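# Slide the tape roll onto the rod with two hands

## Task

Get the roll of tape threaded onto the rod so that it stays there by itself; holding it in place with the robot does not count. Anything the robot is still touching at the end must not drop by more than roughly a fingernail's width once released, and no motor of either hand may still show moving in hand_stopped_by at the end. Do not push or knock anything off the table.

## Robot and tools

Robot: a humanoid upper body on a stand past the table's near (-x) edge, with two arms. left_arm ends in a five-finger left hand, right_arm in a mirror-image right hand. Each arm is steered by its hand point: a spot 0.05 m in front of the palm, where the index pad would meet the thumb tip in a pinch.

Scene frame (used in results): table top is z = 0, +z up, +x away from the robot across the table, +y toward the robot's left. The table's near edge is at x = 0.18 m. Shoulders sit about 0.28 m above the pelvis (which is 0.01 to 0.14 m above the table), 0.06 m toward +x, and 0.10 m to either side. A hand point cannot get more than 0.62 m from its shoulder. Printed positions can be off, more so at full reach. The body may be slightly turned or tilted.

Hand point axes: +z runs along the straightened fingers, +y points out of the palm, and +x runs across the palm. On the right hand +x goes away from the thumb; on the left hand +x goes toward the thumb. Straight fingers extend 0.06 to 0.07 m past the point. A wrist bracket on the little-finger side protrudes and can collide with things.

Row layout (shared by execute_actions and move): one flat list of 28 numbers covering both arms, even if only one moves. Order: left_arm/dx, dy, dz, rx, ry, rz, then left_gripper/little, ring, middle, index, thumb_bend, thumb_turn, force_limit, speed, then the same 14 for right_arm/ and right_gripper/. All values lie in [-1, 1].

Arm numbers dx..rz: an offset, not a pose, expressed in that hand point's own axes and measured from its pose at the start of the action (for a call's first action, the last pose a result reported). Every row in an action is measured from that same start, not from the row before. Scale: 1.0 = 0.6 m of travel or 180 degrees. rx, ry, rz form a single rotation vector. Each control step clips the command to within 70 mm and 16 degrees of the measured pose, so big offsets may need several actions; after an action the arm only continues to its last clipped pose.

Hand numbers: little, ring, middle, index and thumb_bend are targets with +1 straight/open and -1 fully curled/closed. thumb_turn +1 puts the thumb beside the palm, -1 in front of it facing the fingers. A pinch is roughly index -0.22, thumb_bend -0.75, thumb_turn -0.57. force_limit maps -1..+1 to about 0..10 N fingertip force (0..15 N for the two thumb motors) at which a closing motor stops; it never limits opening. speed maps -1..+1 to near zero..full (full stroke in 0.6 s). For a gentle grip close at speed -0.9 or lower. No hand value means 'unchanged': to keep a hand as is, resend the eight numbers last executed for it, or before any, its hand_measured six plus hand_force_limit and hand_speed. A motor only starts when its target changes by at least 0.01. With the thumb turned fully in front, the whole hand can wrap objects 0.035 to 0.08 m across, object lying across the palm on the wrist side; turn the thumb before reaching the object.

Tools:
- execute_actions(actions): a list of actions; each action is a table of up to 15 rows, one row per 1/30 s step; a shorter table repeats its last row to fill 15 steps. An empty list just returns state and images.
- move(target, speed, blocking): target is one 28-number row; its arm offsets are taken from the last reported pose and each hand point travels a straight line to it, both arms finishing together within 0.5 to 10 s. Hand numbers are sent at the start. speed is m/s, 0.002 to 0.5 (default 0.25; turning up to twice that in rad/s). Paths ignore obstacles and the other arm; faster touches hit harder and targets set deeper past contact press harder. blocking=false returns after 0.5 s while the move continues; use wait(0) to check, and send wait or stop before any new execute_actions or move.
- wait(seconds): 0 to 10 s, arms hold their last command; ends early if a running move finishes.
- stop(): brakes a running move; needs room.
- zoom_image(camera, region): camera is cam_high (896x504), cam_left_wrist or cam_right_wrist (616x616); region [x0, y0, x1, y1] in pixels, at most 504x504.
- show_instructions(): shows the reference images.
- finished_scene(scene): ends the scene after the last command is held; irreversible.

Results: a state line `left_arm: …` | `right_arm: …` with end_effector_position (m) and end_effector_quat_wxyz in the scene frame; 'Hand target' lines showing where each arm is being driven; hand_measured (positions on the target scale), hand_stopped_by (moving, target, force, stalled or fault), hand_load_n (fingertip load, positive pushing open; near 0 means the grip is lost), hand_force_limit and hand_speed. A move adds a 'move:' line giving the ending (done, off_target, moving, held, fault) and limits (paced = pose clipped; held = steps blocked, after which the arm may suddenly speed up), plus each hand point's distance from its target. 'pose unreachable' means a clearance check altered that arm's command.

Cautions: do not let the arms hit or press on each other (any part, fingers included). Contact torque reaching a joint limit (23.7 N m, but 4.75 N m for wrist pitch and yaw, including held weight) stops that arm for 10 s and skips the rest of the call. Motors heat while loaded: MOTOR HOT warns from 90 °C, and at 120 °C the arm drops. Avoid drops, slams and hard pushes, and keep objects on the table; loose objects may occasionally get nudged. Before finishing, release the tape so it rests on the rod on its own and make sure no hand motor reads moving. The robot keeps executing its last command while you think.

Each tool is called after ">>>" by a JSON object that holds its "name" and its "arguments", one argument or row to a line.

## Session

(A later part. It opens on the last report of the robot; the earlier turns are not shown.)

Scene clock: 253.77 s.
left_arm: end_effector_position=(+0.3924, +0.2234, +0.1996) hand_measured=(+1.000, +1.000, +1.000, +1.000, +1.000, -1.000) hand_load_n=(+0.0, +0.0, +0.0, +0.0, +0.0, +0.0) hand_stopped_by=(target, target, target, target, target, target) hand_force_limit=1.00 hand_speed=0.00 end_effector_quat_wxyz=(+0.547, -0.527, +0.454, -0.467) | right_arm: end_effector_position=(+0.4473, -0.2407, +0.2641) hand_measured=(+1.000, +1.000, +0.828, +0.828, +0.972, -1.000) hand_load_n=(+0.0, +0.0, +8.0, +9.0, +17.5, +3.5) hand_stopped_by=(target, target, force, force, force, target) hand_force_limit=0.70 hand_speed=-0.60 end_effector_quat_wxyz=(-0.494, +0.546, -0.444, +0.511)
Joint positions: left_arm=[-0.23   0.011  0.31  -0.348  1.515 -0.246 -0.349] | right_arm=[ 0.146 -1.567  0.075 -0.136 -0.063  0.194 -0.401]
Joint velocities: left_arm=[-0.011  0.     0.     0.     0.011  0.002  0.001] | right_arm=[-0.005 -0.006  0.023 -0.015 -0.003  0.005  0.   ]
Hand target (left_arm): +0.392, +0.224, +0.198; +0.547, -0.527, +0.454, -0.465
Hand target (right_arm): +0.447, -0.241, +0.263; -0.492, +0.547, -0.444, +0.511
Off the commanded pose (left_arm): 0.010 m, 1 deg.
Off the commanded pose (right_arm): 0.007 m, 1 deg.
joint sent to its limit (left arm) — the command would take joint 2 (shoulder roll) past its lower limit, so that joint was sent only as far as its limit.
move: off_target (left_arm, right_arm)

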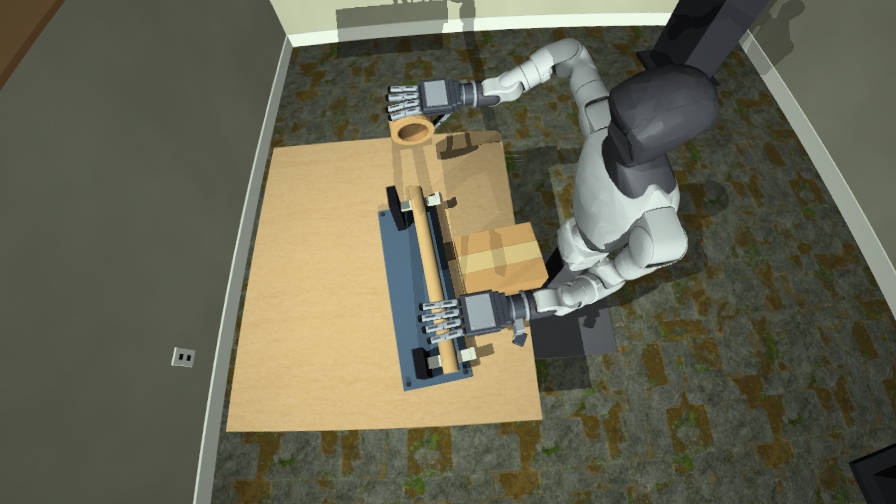

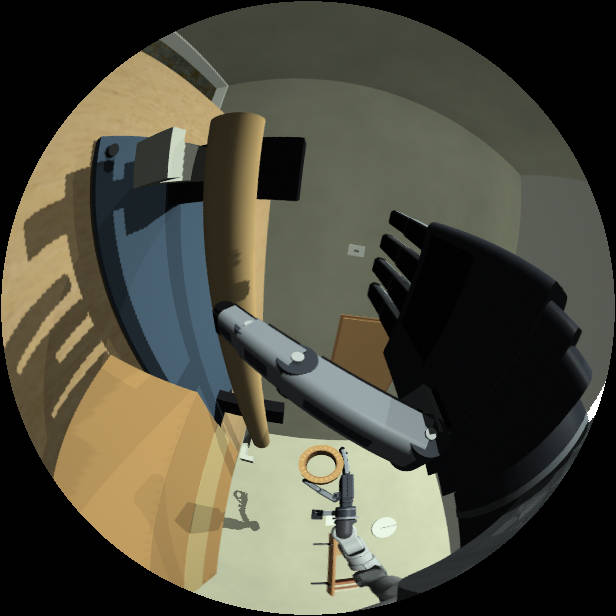

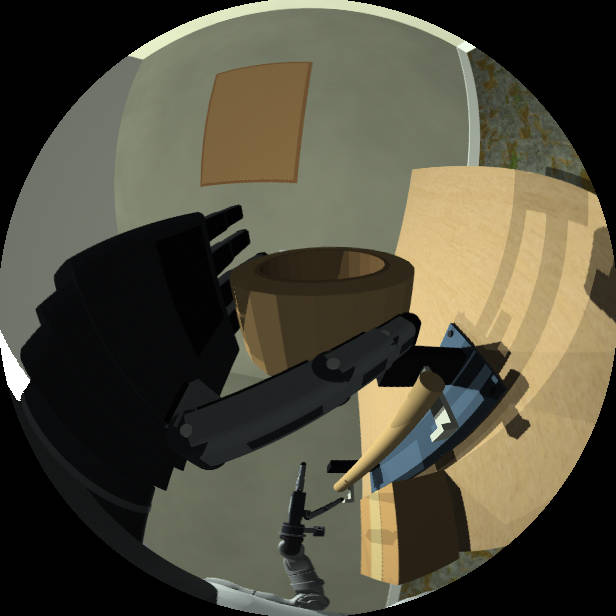

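>>> {"name": "move", "arguments": {
  "target": [-0.02,0.09,0.0,0,0,0,1,1,1,1,1,-1,1,0,0,0,0,0,0,0,1,1,-0.4,-0.4,0.6,-1,0.7,-0.6],
  "speed": 0.04
}}

>>> {"name": "zoom_image", "arguments": {
  "camera": "cam_high",
  "region": [360,250,600,430]
}}

Scene clock: 259.60 s.
left_arm: end_effector_position=(+0.3914, +0.2378, +0.1477) hand_measured=(+1.000, +1.000, +1.000, +1.000, +1.000, -1.000) hand_load_n=(+0.0, +0.0, +0.0, +0.0, +0.0, +0.0) hand_stopped_by=(target, target, target, target, target, target) hand_force_limit=1.00 hand_speed=0.00 end_effector_quat_wxyz=(+0.549, -0.526, +0.452, -0.465) | right_arm: end_effector_position=(+0.4471, -0.2408, +0.2635) hand_measured=(+1.000, +1.000, +0.828, +0.828, +0.972, -1.000) hand_load_n=(+0.0, +0.0, +8.0, +9.0, +17.5, +3.5) hand_stopped_by=(target, target, force, force, force, target) hand_force_limit=0.70 hand_speed=-0.60 end_effector_quat_wxyz=(-0.494, +0.546, -0.444, +0.510)
Joint positions: left_arm=[-0.185  0.067  0.313 -0.083  1.526 -0.255 -0.047] | right_arm=[ 0.146 -1.567  0.077 -0.136 -0.063  0.194 -0.401]
Joint velocities: left_arm=[ 0.009 -0.012 -0.009  0.    -0.003  0.     0.001] | right_arm=[0.011 0.    0.021 0.014 0.    0.    0.   ]
Hand target (left_arm): +0.391, +0.238, +0.147; +0.550, -0.526, +0.454, -0.464
Hand target (right_arm): +0.447, -0.241, +0.264; -0.494, +0.546, -0.444, +0.511
Off the commanded pose (left_arm): 0.003 m, 0 deg.
Off the commanded pose (right_arm): 0.001 m, 0 deg.
move: done

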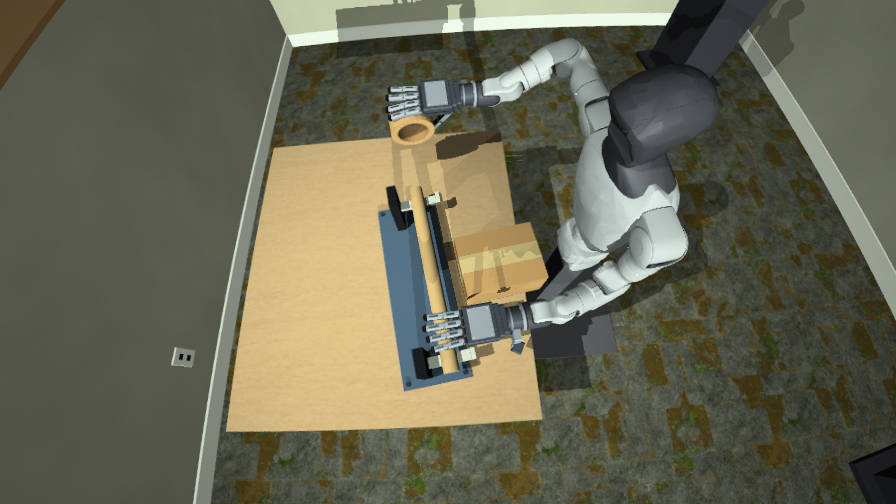

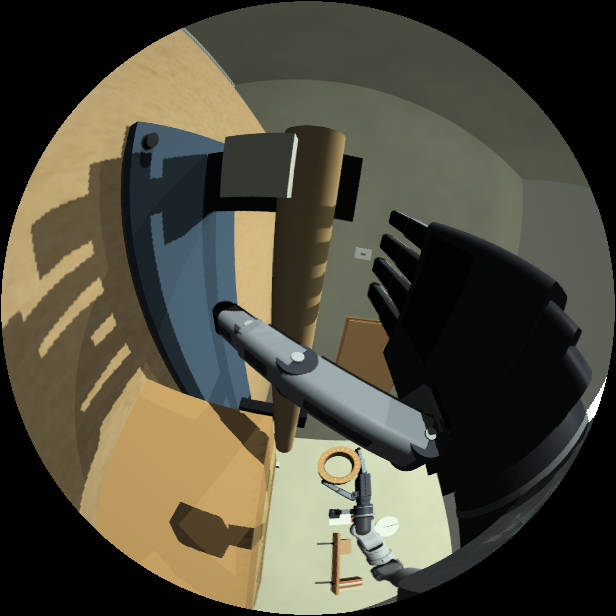

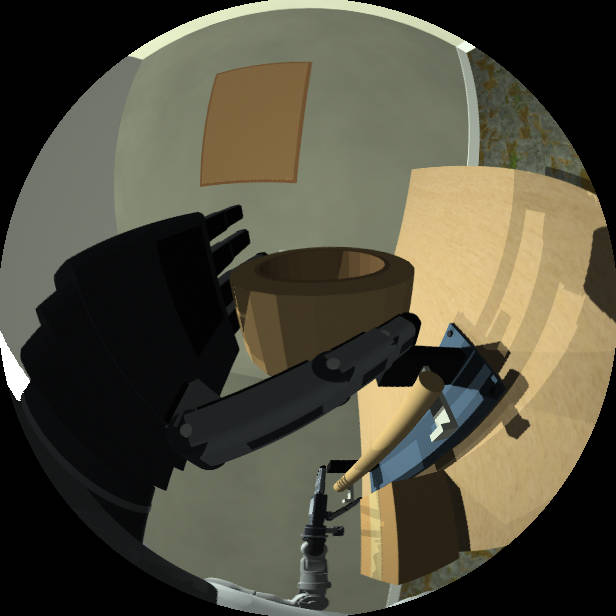

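Region (360, 250, 600, 430) of cam_high's 896x504 image, scaled by 2.100, with more detail than that image has; it fills the top 378 rows of this view, and the rest is white.

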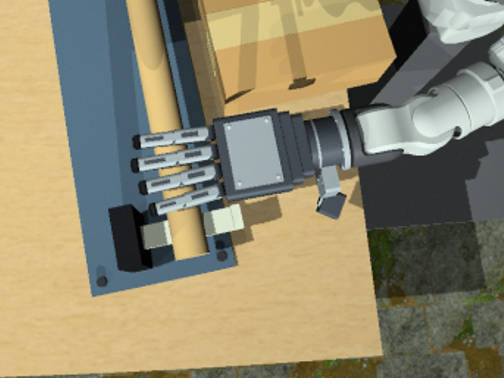

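>>> {"name": "move", "arguments": {
  "target": [0.015,0.04,0.045,0,0,0,1,1,1,1,1,-1,1,0,0,0,0,0,0,0,1,1,-0.4,-0.4,0.6,-1,0.7,-0.6],
  "speed": 0.03
}}

>>> {"name": "move", "arguments": {
  "target": [0,0,0,0,0,0,-0.8,-0.8,-0.8,-0.8,-0.6,-1,0.4,-0.4,0,0,0,0,0,0,1,1,-0.4,-0.4,0.6,-1,0.7,-0.6]
}}

>>> {"name": "move", "arguments": {
  "target": [0,-0.02,0,0,0,0,-0.9,-0.9,-0.9,-0.9,-0.7,-1,1,-0.4,0,0,0,0,0,0,1,1,-0.4,-0.4,0.6,-1,0.7,-0.6],
  "speed": 0.02
}}

Scene clock: 267.20 s.
left_arm: end_effector_position=(+0.4187, +0.2338, +0.1229) hand_measured=(+1.000, +1.000, +1.000, +1.000, +1.000, -1.000) hand_load_n=(+0.0, +0.0, +0.0, +0.0, +0.0, +0.0) hand_stopped_by=(target, target, target, target, target, target) hand_force_limit=1.00 hand_speed=0.00 end_effector_quat_wxyz=(+0.549, -0.529, +0.450, -0.465) | right_arm: end_effector_position=(+0.4471, -0.2408, +0.2635) hand_measured=(+1.000, +1.000, +0.828, +0.828, +0.972, -1.000) hand_load_n=(+0.0, +0.0, +8.0, +9.0, +17.5, +3.5) hand_stopped_by=(target, target, force, force, force, target) hand_force_limit=0.70 hand_speed=-0.60 end_effector_quat_wxyz=(-0.494, +0.546, -0.444, +0.510)
Joint positions: left_arm=[-0.319  0.067  0.297  0.191  1.593 -0.205  0.105] | right_arm=[ 0.146 -1.567  0.077 -0.136 -0.063  0.194 -0.401]
Joint velocities: left_arm=[ 0.002 -0.002  0.     0.008  0.     0.002  0.001] | right_arm=[ 0.008 -0.005  0.008  0.011 -0.011  0.     0.   ]
Hand target (left_arm): +0.419, +0.233, +0.123; +0.550, -0.528, +0.451, -0.465
Hand target (right_arm): +0.447, -0.241, +0.264; -0.494, +0.546, -0.444, +0.510
Off the commanded pose (left_arm): 0.002 m, 0 deg.
Off the commanded pose (right_arm): 0.000 m, 0 deg.
move: done

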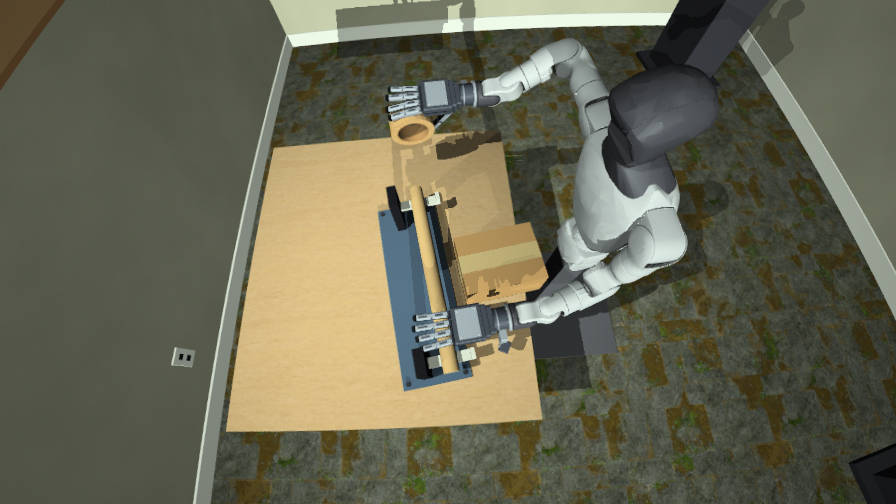

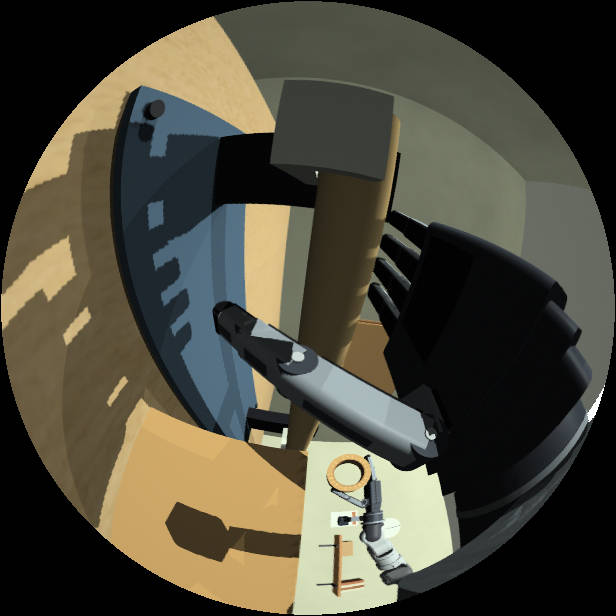

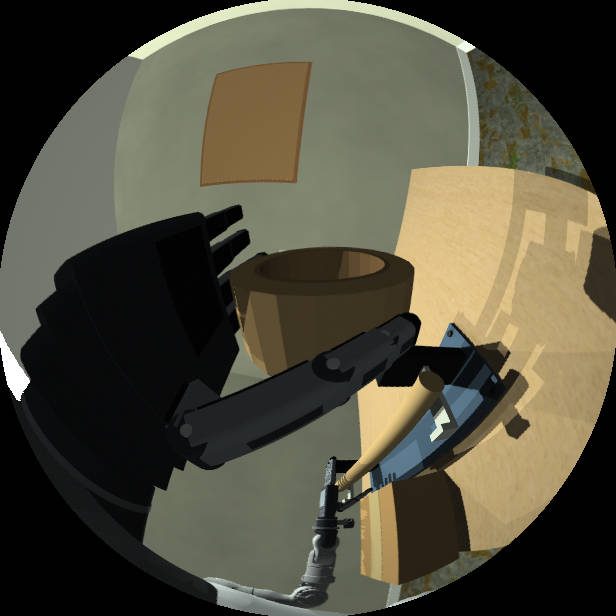

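Scene clock: 269.27 s.
left_arm: end_effector_position=(+0.4190, +0.2343, +0.1236) hand_measured=(-0.800, -0.798, -0.494, -0.428, -0.032, -1.000) hand_load_n=(+0.0, +6.0, +1.0, +0.0, +10.0, +1.5) hand_stopped_by=(target, target, force, force, force, target) hand_force_limit=0.40 hand_speed=-0.40 end_effector_quat_wxyz=(+0.549, -0.530, +0.448, -0.466) | right_arm: end_effector_position=(+0.4471, -0.2408, +0.2635) hand_measured=(+1.000, +1.000, +0.828, +0.828, +0.972, -1.000) hand_load_n=(+0.0, +0.0, +8.0, +9.0, +17.5, +3.5) hand_stopped_by=(target, target, force, force, force, target) hand_force_limit=0.70 hand_speed=-0.60 end_effector_quat_wxyz=(-0.494, +0.546, -0.444, +0.510)
Joint positions: left_arm=[-0.319  0.067  0.297  0.192  1.589 -0.203  0.105] | right_arm=[ 0.146 -1.567  0.077 -0.136 -0.063  0.194 -0.401]
Joint velocities: left_arm=[ 0.005  0.009 -0.002  0.009 -0.002  0.     0.   ] | right_arm=[-0.003  0.005 -0.009 -0.002  0.     0.     0.   ]
Hand target (left_arm): +0.419, +0.234, +0.123; +0.549, -0.529, +0.450, -0.465
Hand target (right_arm): +0.447, -0.241, +0.264; -0.494, +0.546, -0.444, +0.510
Off the commanded pose (left_arm): 0.001 m, 0 deg.
Off the commanded pose (right_arm): 0.000 m, 0 deg.
move: done

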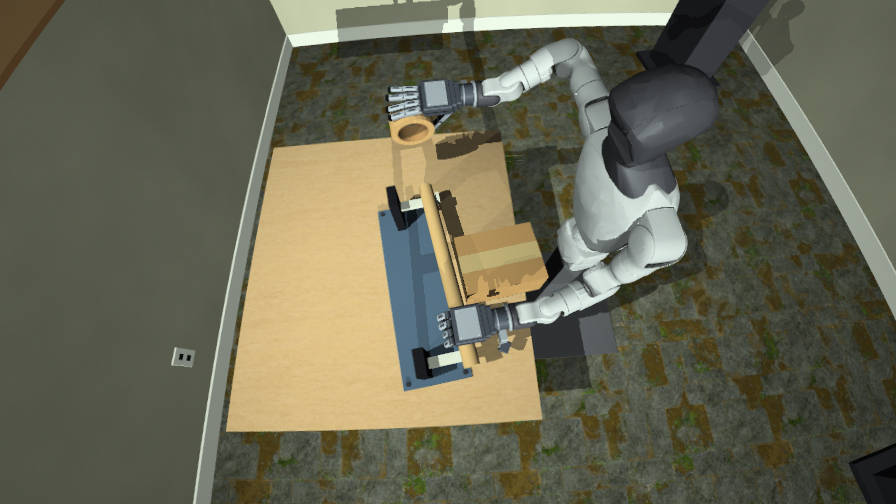

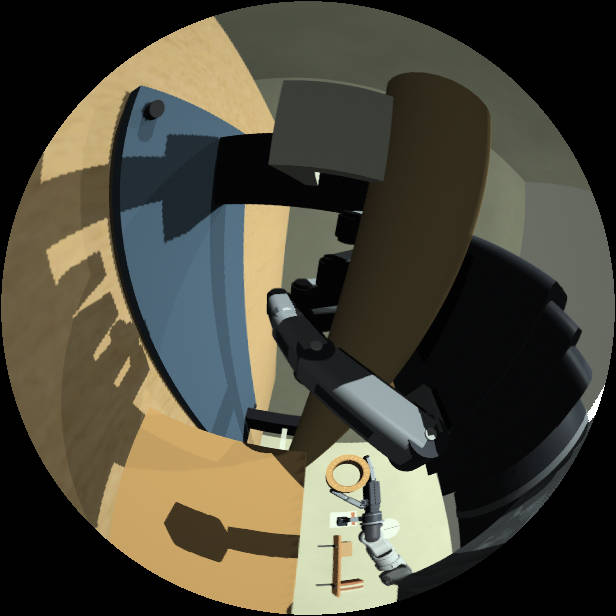

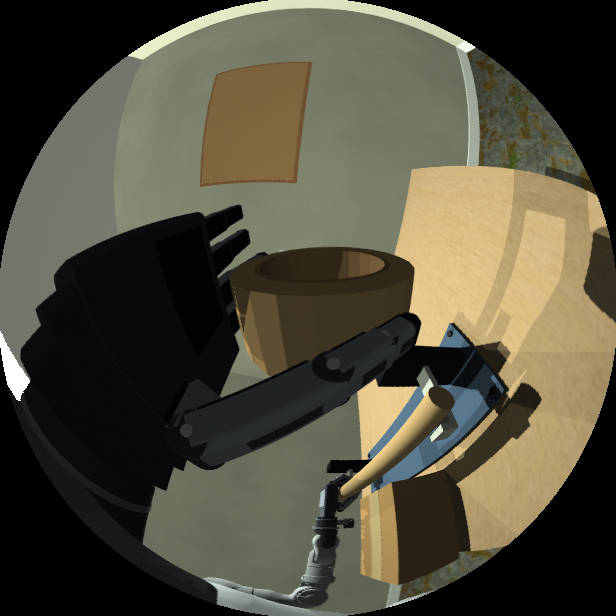

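Scene clock: 270.10 s.
left_arm: end_effector_position=(+0.4196, +0.2341, +0.1361) hand_measured=(-0.860, -0.816, -0.516, -0.788, -0.052, -1.000) hand_load_n=(+5.0, +0.0, +11.0, +5.0, +14.5, +2.0) hand_stopped_by=(force, force, force, force, force, target) hand_force_limit=1.00 hand_speed=-0.40 end_effector_quat_wxyz=(+0.550, -0.528, +0.449, -0.466) | right_arm: end_effector_position=(+0.4471, -0.2408, +0.2635) hand_measured=(+1.000, +1.000, +0.828, +0.828, +0.972, -1.000) hand_load_n=(+0.0, +0.0, +8.0, +9.0, +17.5, +3.5) hand_stopped_by=(target, target, force, force, force, target) hand_force_limit=0.70 hand_speed=-0.60 end_effector_quat_wxyz=(-0.494, +0.546, -0.444, +0.510)
Joint positions: left_arm=[-0.317  0.065  0.297  0.121  1.581 -0.207  0.04 ] | right_arm=[ 0.146 -1.567  0.077 -0.136 -0.063  0.194 -0.401]
Joint velocities: left_arm=[ 0.     0.009  0.003  0.005  0.003  0.    -0.004] | right_arm=[0.    0.009 0.008 0.    0.011 0.    0.   ]
Hand target (left_arm): +0.419, +0.234, +0.136; +0.549, -0.530, +0.448, -0.466
Hand target (right_arm): +0.447, -0.241, +0.264; -0.494, +0.546, -0.444, +0.510
Off the commanded pose (left_arm): 0.001 m, 0 deg.
Off the commanded pose (right_arm): 0.000 m, 0 deg.
move: done

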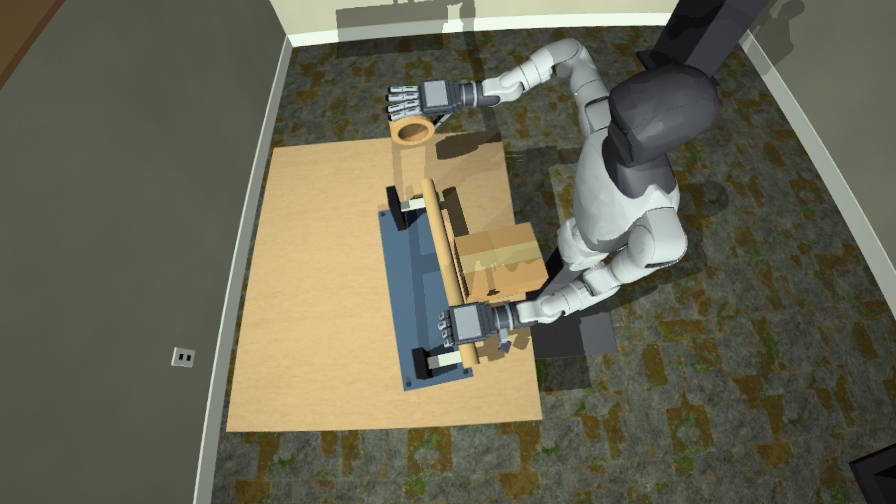

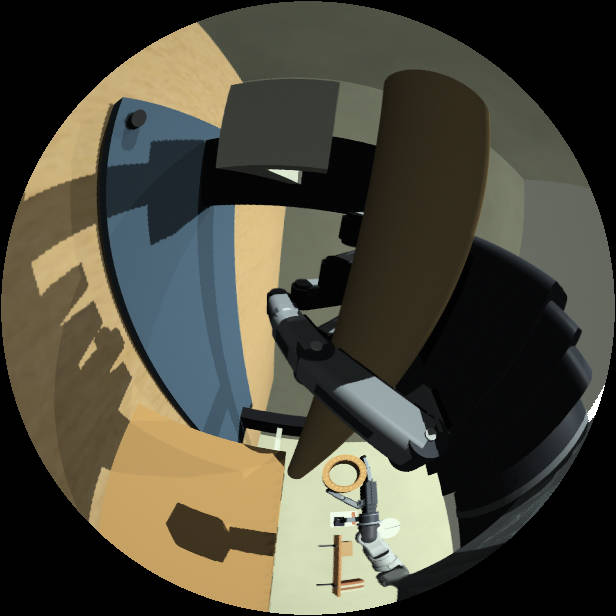

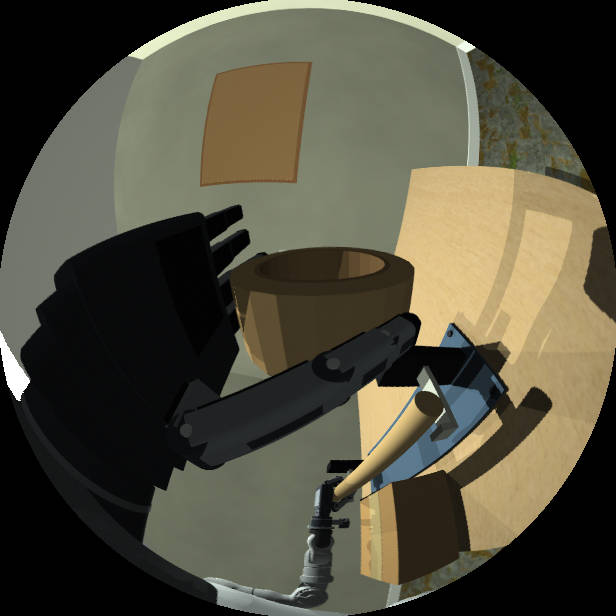

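>>> {"name": "execute_actions", "arguments": {
  "actions": []
}}

>>> {"name": "move", "arguments": {
  "target": [0,-0.18,0,0,0,-0.04,-0.95,-0.95,-0.95,-0.95,-0.8,-1,1,-0.4,0,0.07,0,0,0,0,1,1,-0.4,-0.4,0.6,-1,0.7,-0.6],
  "speed": 0.05
}}

>>> {"name": "zoom_image", "arguments": {
  "camera": "cam_high",
  "region": [330,60,530,240]
}}

Scene clock: 293.67 s.
left_arm: end_effector_position=(+0.4196, +0.2341, +0.1361) hand_measured=(-0.860, -0.816, -0.516, -0.788, -0.052, -1.000) hand_load_n=(+5.0, +0.0, +11.0, +5.0, +14.5, +2.0) hand_stopped_by=(force, force, force, force, force, target) hand_force_limit=1.00 hand_speed=-0.40 end_effector_quat_wxyz=(+0.550, -0.528, +0.449, -0.466) | right_arm: end_effector_position=(+0.4471, -0.2408, +0.2635) hand_measured=(+1.000, +1.000, +0.828, +0.828, +0.972, -1.000) hand_load_n=(+0.0, +0.0, +8.0, +9.0, +17.5, +3.5) hand_stopped_by=(target, target, force, force, force, target) hand_force_limit=0.70 hand_speed=-0.60 end_effector_quat_wxyz=(-0.494, +0.546, -0.444, +0.510)
Joint positions: left_arm=[-0.317  0.065  0.297  0.121  1.581 -0.207  0.04 ] | right_arm=[ 0.146 -1.567  0.077 -0.136 -0.063  0.194 -0.401]
Joint velocities: left_arm=[ 0.014 -0.006 -0.008 -0.006  0.006  0.     0.   ] | right_arm=[0.    0.012 0.009 0.002 0.    0.    0.   ]
Hand target (left_arm): +0.419, +0.234, +0.136; +0.549, -0.530, +0.448, -0.466
Hand target (right_arm): +0.447, -0.241, +0.264; -0.494, +0.546, -0.444, +0.510
Off the commanded pose (left_arm): 0.001 m, 0 deg.
Off the commanded pose (right_arm): 0.000 m, 0 deg.

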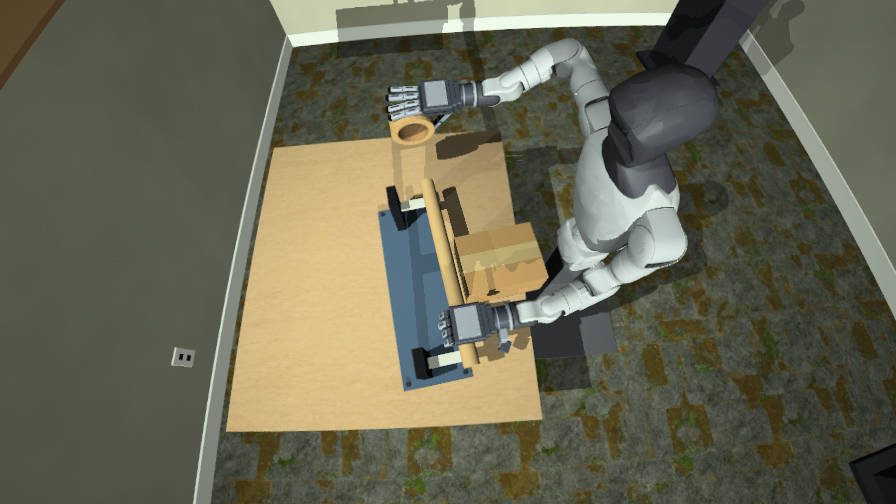

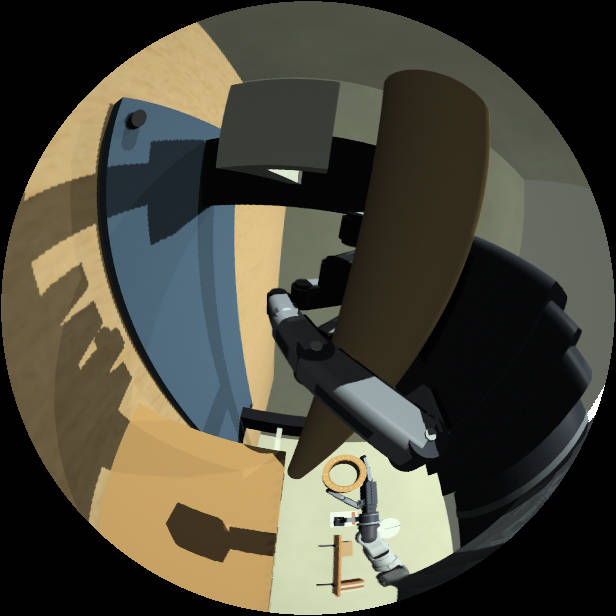

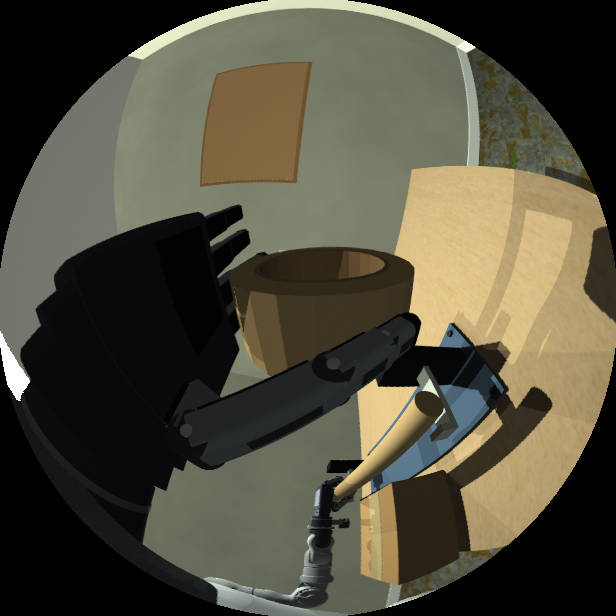

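Scene clock: 296.13 s.
left_arm: end_effector_position=(+0.4195, +0.2288, +0.2433) hand_measured=(-0.876, -0.848, -0.516, -0.814, -0.052, -1.000) hand_load_n=(+10.0, +11.5, +10.0, +9.5, +15.0, +2.0) hand_stopped_by=(force, force, force, force, force, target) hand_force_limit=1.00 hand_speed=-0.40 end_effector_quat_wxyz=(-0.514, +0.556, -0.415, +0.504) | right_arm: end_effector_position=(+0.4494, -0.2470, +0.2222) hand_measured=(+1.000, +1.000, +0.828, +0.828, +0.972, -1.000) hand_load_n=(+0.0, +0.0, +8.0, +9.0, +17.5, +3.5) hand_stopped_by=(target, target, force, force, force, target) hand_force_limit=0.70 hand_speed=-0.60 end_effector_quat_wxyz=(-0.494, +0.545, -0.447, +0.510)
Joint positions: left_arm=[-0.44   0.063  0.359 -0.305  1.371 -0.169 -0.542] | right_arm=[-0.023 -1.386  0.266  0.015 -0.22   0.14  -0.43 ]
Joint velocities: left_arm=[ 0.005  0.003  0.011  0.002 -0.002  0.    -0.002] | right_arm=[-0.009  0.008  0.003 -0.006  0.008 -0.001 -0.005]
Hand target (left_arm): +0.419, +0.229, +0.244; +0.513, -0.558, +0.413, -0.505
Hand target (right_arm): +0.450, -0.246, +0.222; -0.495, +0.545, -0.445, +0.510
Off the commanded pose (left_arm): 0.006 m, 1 deg.
Off the commanded pose (right_arm): 0.002 m, 0 deg.
move: off_target (left_arm)

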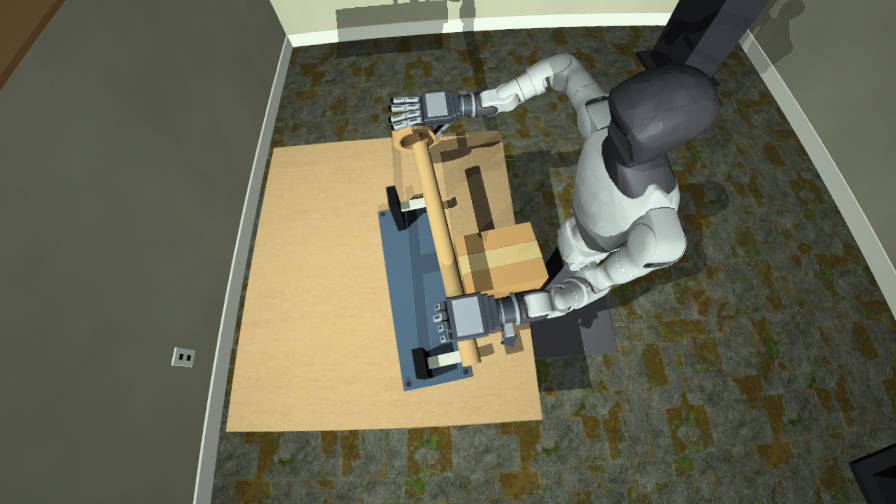

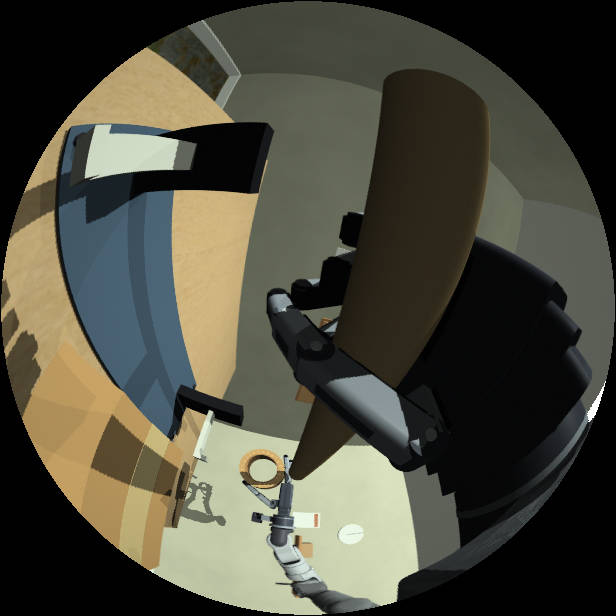

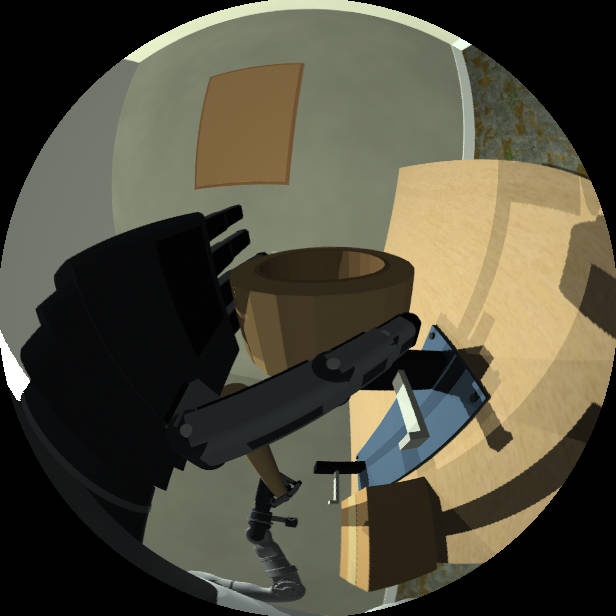

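Region (330, 60, 530, 240) of cam_high's 896x504 image, scaled by 2.520, with more detail than that image has; it fills the top 454 rows of this view, and the rest is white.

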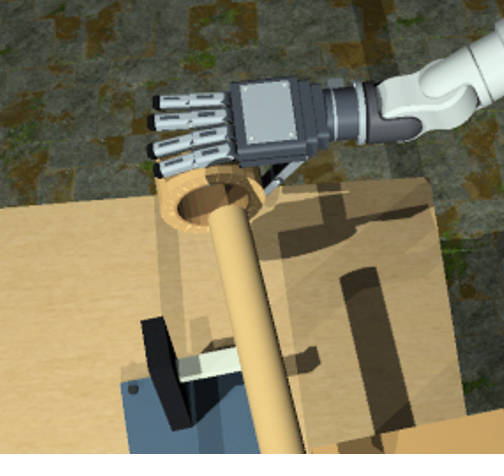

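>>> {"name": "move", "arguments": {
  "target": [0,0.02,0,0,-0.012,0.045,-0.95,-0.95,-0.95,-0.95,-0.8,-1,1,-0.4,0,0,0,0,0,0,1,1,-0.4,-0.4,0.6,-1,0.7,-0.6],
  "speed": 0.05
}}

>>> {"name": "zoom_image", "arguments": {
  "camera": "cam_high",
  "region": [330,60,530,240]
}}

>>> {"name": "zoom_image", "arguments": {
  "camera": "cam_left_wrist",
  "region": [200,400,360,540]
}}

Scene clock: 303.43 s.
left_arm: end_effector_position=(+0.4199, +0.2270, +0.2313) hand_measured=(-0.876, -0.848, -0.516, -0.814, -0.052, -1.000) hand_load_n=(+10.0, +11.5, +10.0, +9.5, +15.0, +2.0) hand_stopped_by=(force, force, force, force, force, target) hand_force_limit=1.00 hand_speed=-0.40 end_effector_quat_wxyz=(+0.555, -0.533, +0.445, -0.457) | right_arm: end_effector_position=(+0.4495, -0.2470, +0.2223) hand_measured=(+1.000, +1.000, +0.828, +0.828, +0.972, -1.000) hand_load_n=(+0.0, +0.0, +8.0, +9.0, +17.5, +3.5) hand_stopped_by=(target, target, force, force, force, target) hand_force_limit=0.70 hand_speed=-0.60 end_effector_quat_wxyz=(-0.494, +0.545, -0.447, +0.510)
Joint positions: left_arm=[-0.41   0.035  0.285 -0.315  1.554 -0.154 -0.487] | right_arm=[-0.023 -1.386  0.266  0.015 -0.22   0.14  -0.43 ]
Joint velocities: left_arm=[-0.009  0.006 -0.002 -0.011  0.015  0.     0.002] | right_arm=[ 0.     0.003 -0.003 -0.002  0.011  0.     0.   ]
Hand target (left_arm): +0.420, +0.227, +0.231; +0.557, -0.533, +0.445, -0.457
Hand target (right_arm): +0.449, -0.247, +0.222; -0.494, +0.545, -0.447, +0.510
Off the commanded pose (left_arm): 0.000 m, 0 deg.
Off the commanded pose (right_arm): 0.000 m, 0 deg.
move: done

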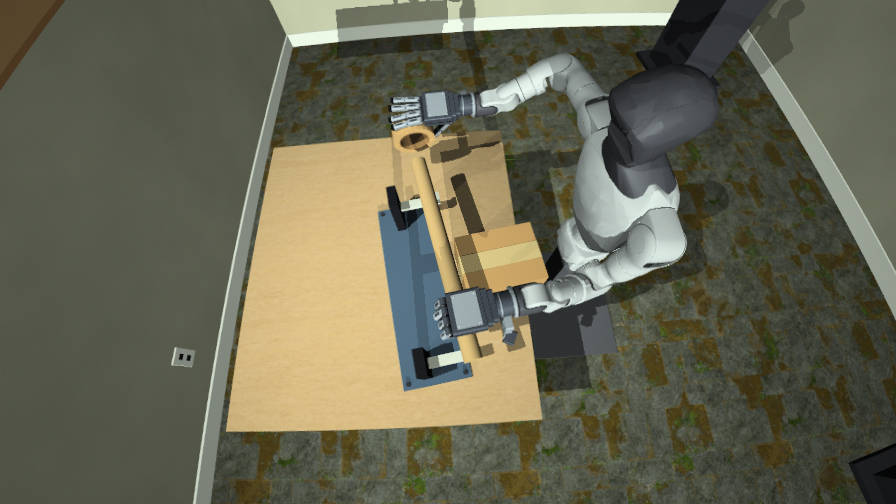

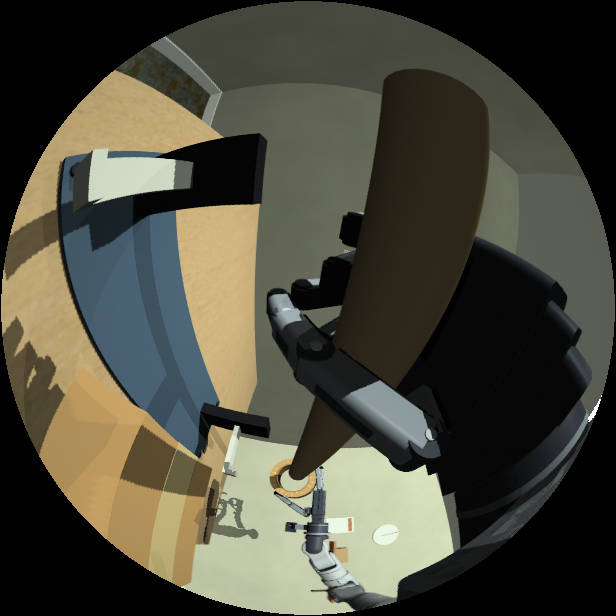

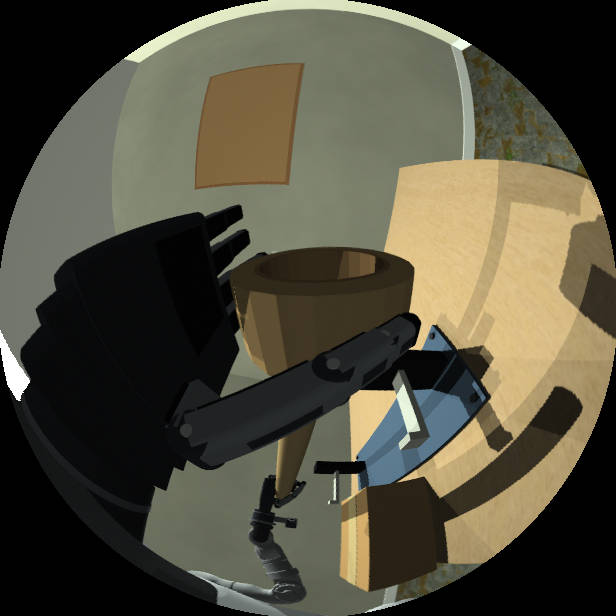

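Region (330, 60, 530, 240) of cam_high's 896x504 image, scaled by 2.520, with more detail than that image has; it fills the top 454 rows of this view, and the rest is white.

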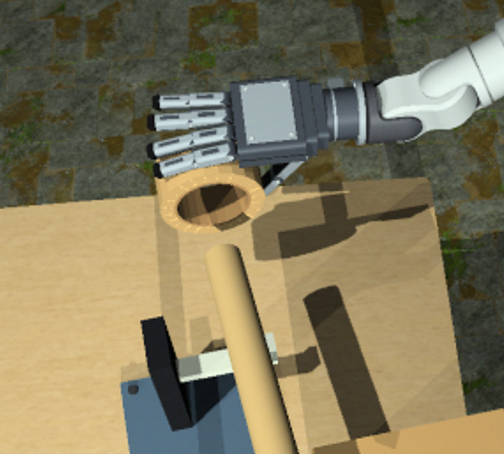

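Region (200, 400, 360, 540) of cam_left_wrist's 616x616 image, scaled by 3.150, with more detail than that image has; it fills the top 441 rows of this view, and the rest is white.

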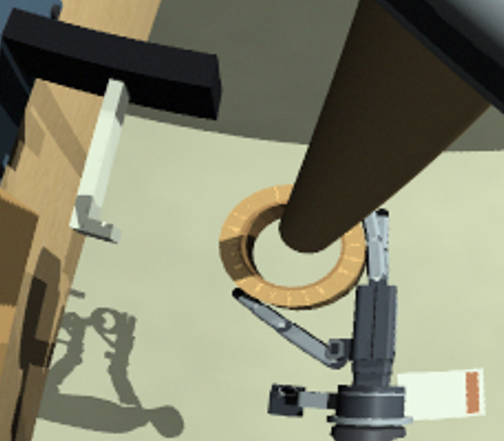

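>>> {"name": "move", "arguments": {
  "target": [0,0,0,0,0,0,-0.95,-0.95,-0.95,-0.95,-0.8,-1,1,-0.4,-0.08,-0.01,0,0,0,0,1,1,-0.4,-0.4,0.6,-1,0.7,-0.6],
  "speed": 0.04
}}

>>> {"name": "zoom_image", "arguments": {
  "camera": "cam_high",
  "region": [330,60,530,240]
}}

>>> {"name": "zoom_image", "arguments": {
  "camera": "cam_left_wrist",
  "region": [200,400,360,540]
}}

Scene clock: 310.23 s.
left_arm: end_effector_position=(+0.4199, +0.2270, +0.2313) hand_measured=(-0.876, -0.848, -0.516, -0.814, -0.052, -1.000) hand_load_n=(+10.0, +11.5, +10.0, +9.5, +15.0, +2.0) hand_stopped_by=(force, force, force, force, force, target) hand_force_limit=1.00 hand_speed=-0.40 end_effector_quat_wxyz=(+0.555, -0.533, +0.445, -0.457) | right_arm: end_effector_position=(+0.4457, -0.1990, +0.2200) hand_measured=(+1.000, +1.000, +0.828, +0.828, +0.972, -1.000) hand_load_n=(+0.0, +0.0, +8.0, +9.0, +17.5, +3.5) hand_stopped_by=(target, target, force, force, force, target) hand_force_limit=0.70 hand_speed=-0.60 end_effector_quat_wxyz=(-0.493, +0.546, -0.448, +0.508)
Joint positions: left_arm=[-0.41   0.035  0.285 -0.316  1.555 -0.154 -0.487] | right_arm=[-0.096 -1.328  0.349 -0.266 -0.29   0.462 -0.351]
Joint velocities: left_arm=[-0.012  0.     0.005  0.003  0.006  0.     0.   ] | right_arm=[0.006 0.011 0.009 0.003 0.008 0.015 0.   ]
Hand target (left_arm): +0.420, +0.227, +0.231; +0.555, -0.533, +0.445, -0.457
Hand target (right_arm): +0.446, -0.198, +0.220; -0.493, +0.547, -0.447, +0.508
Off the commanded pose (left_arm): 0.000 m, 0 deg.
Off the commanded pose (right_arm): 0.003 m, 0 deg.
move: done

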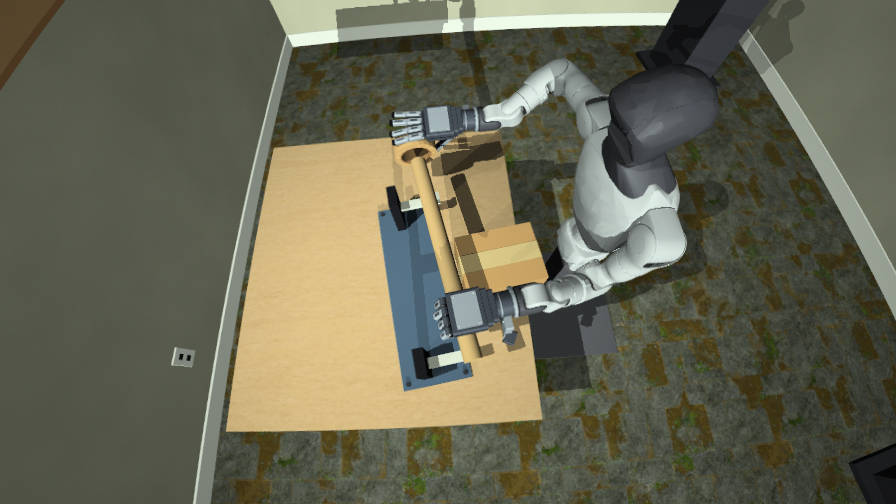

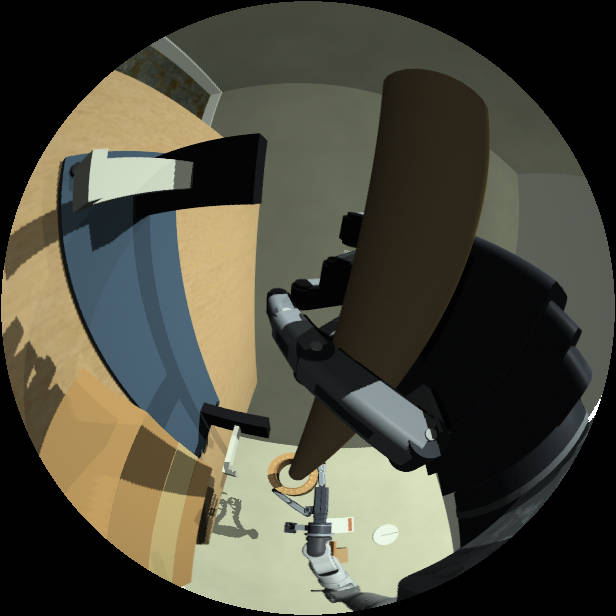

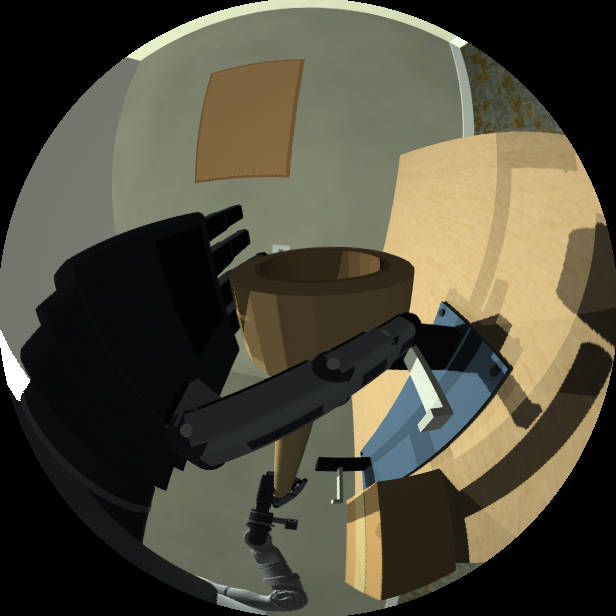

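Region (330, 60, 530, 240) of cam_high's 896x504 image, scaled by 2.520, with more detail than that image has; it fills the top 454 rows of this view, and the rest is white.

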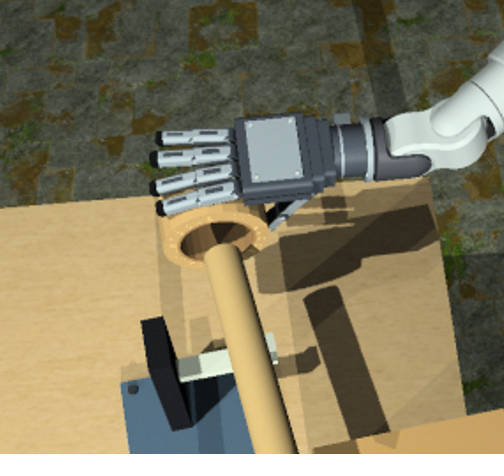

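Region (200, 400, 360, 540) of cam_left_wrist's 616x616 image, scaled by 3.150, with more detail than that image has; it fills the top 441 rows of this view, and the rest is white.

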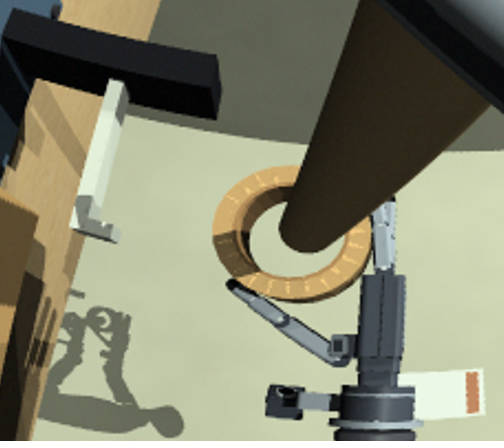

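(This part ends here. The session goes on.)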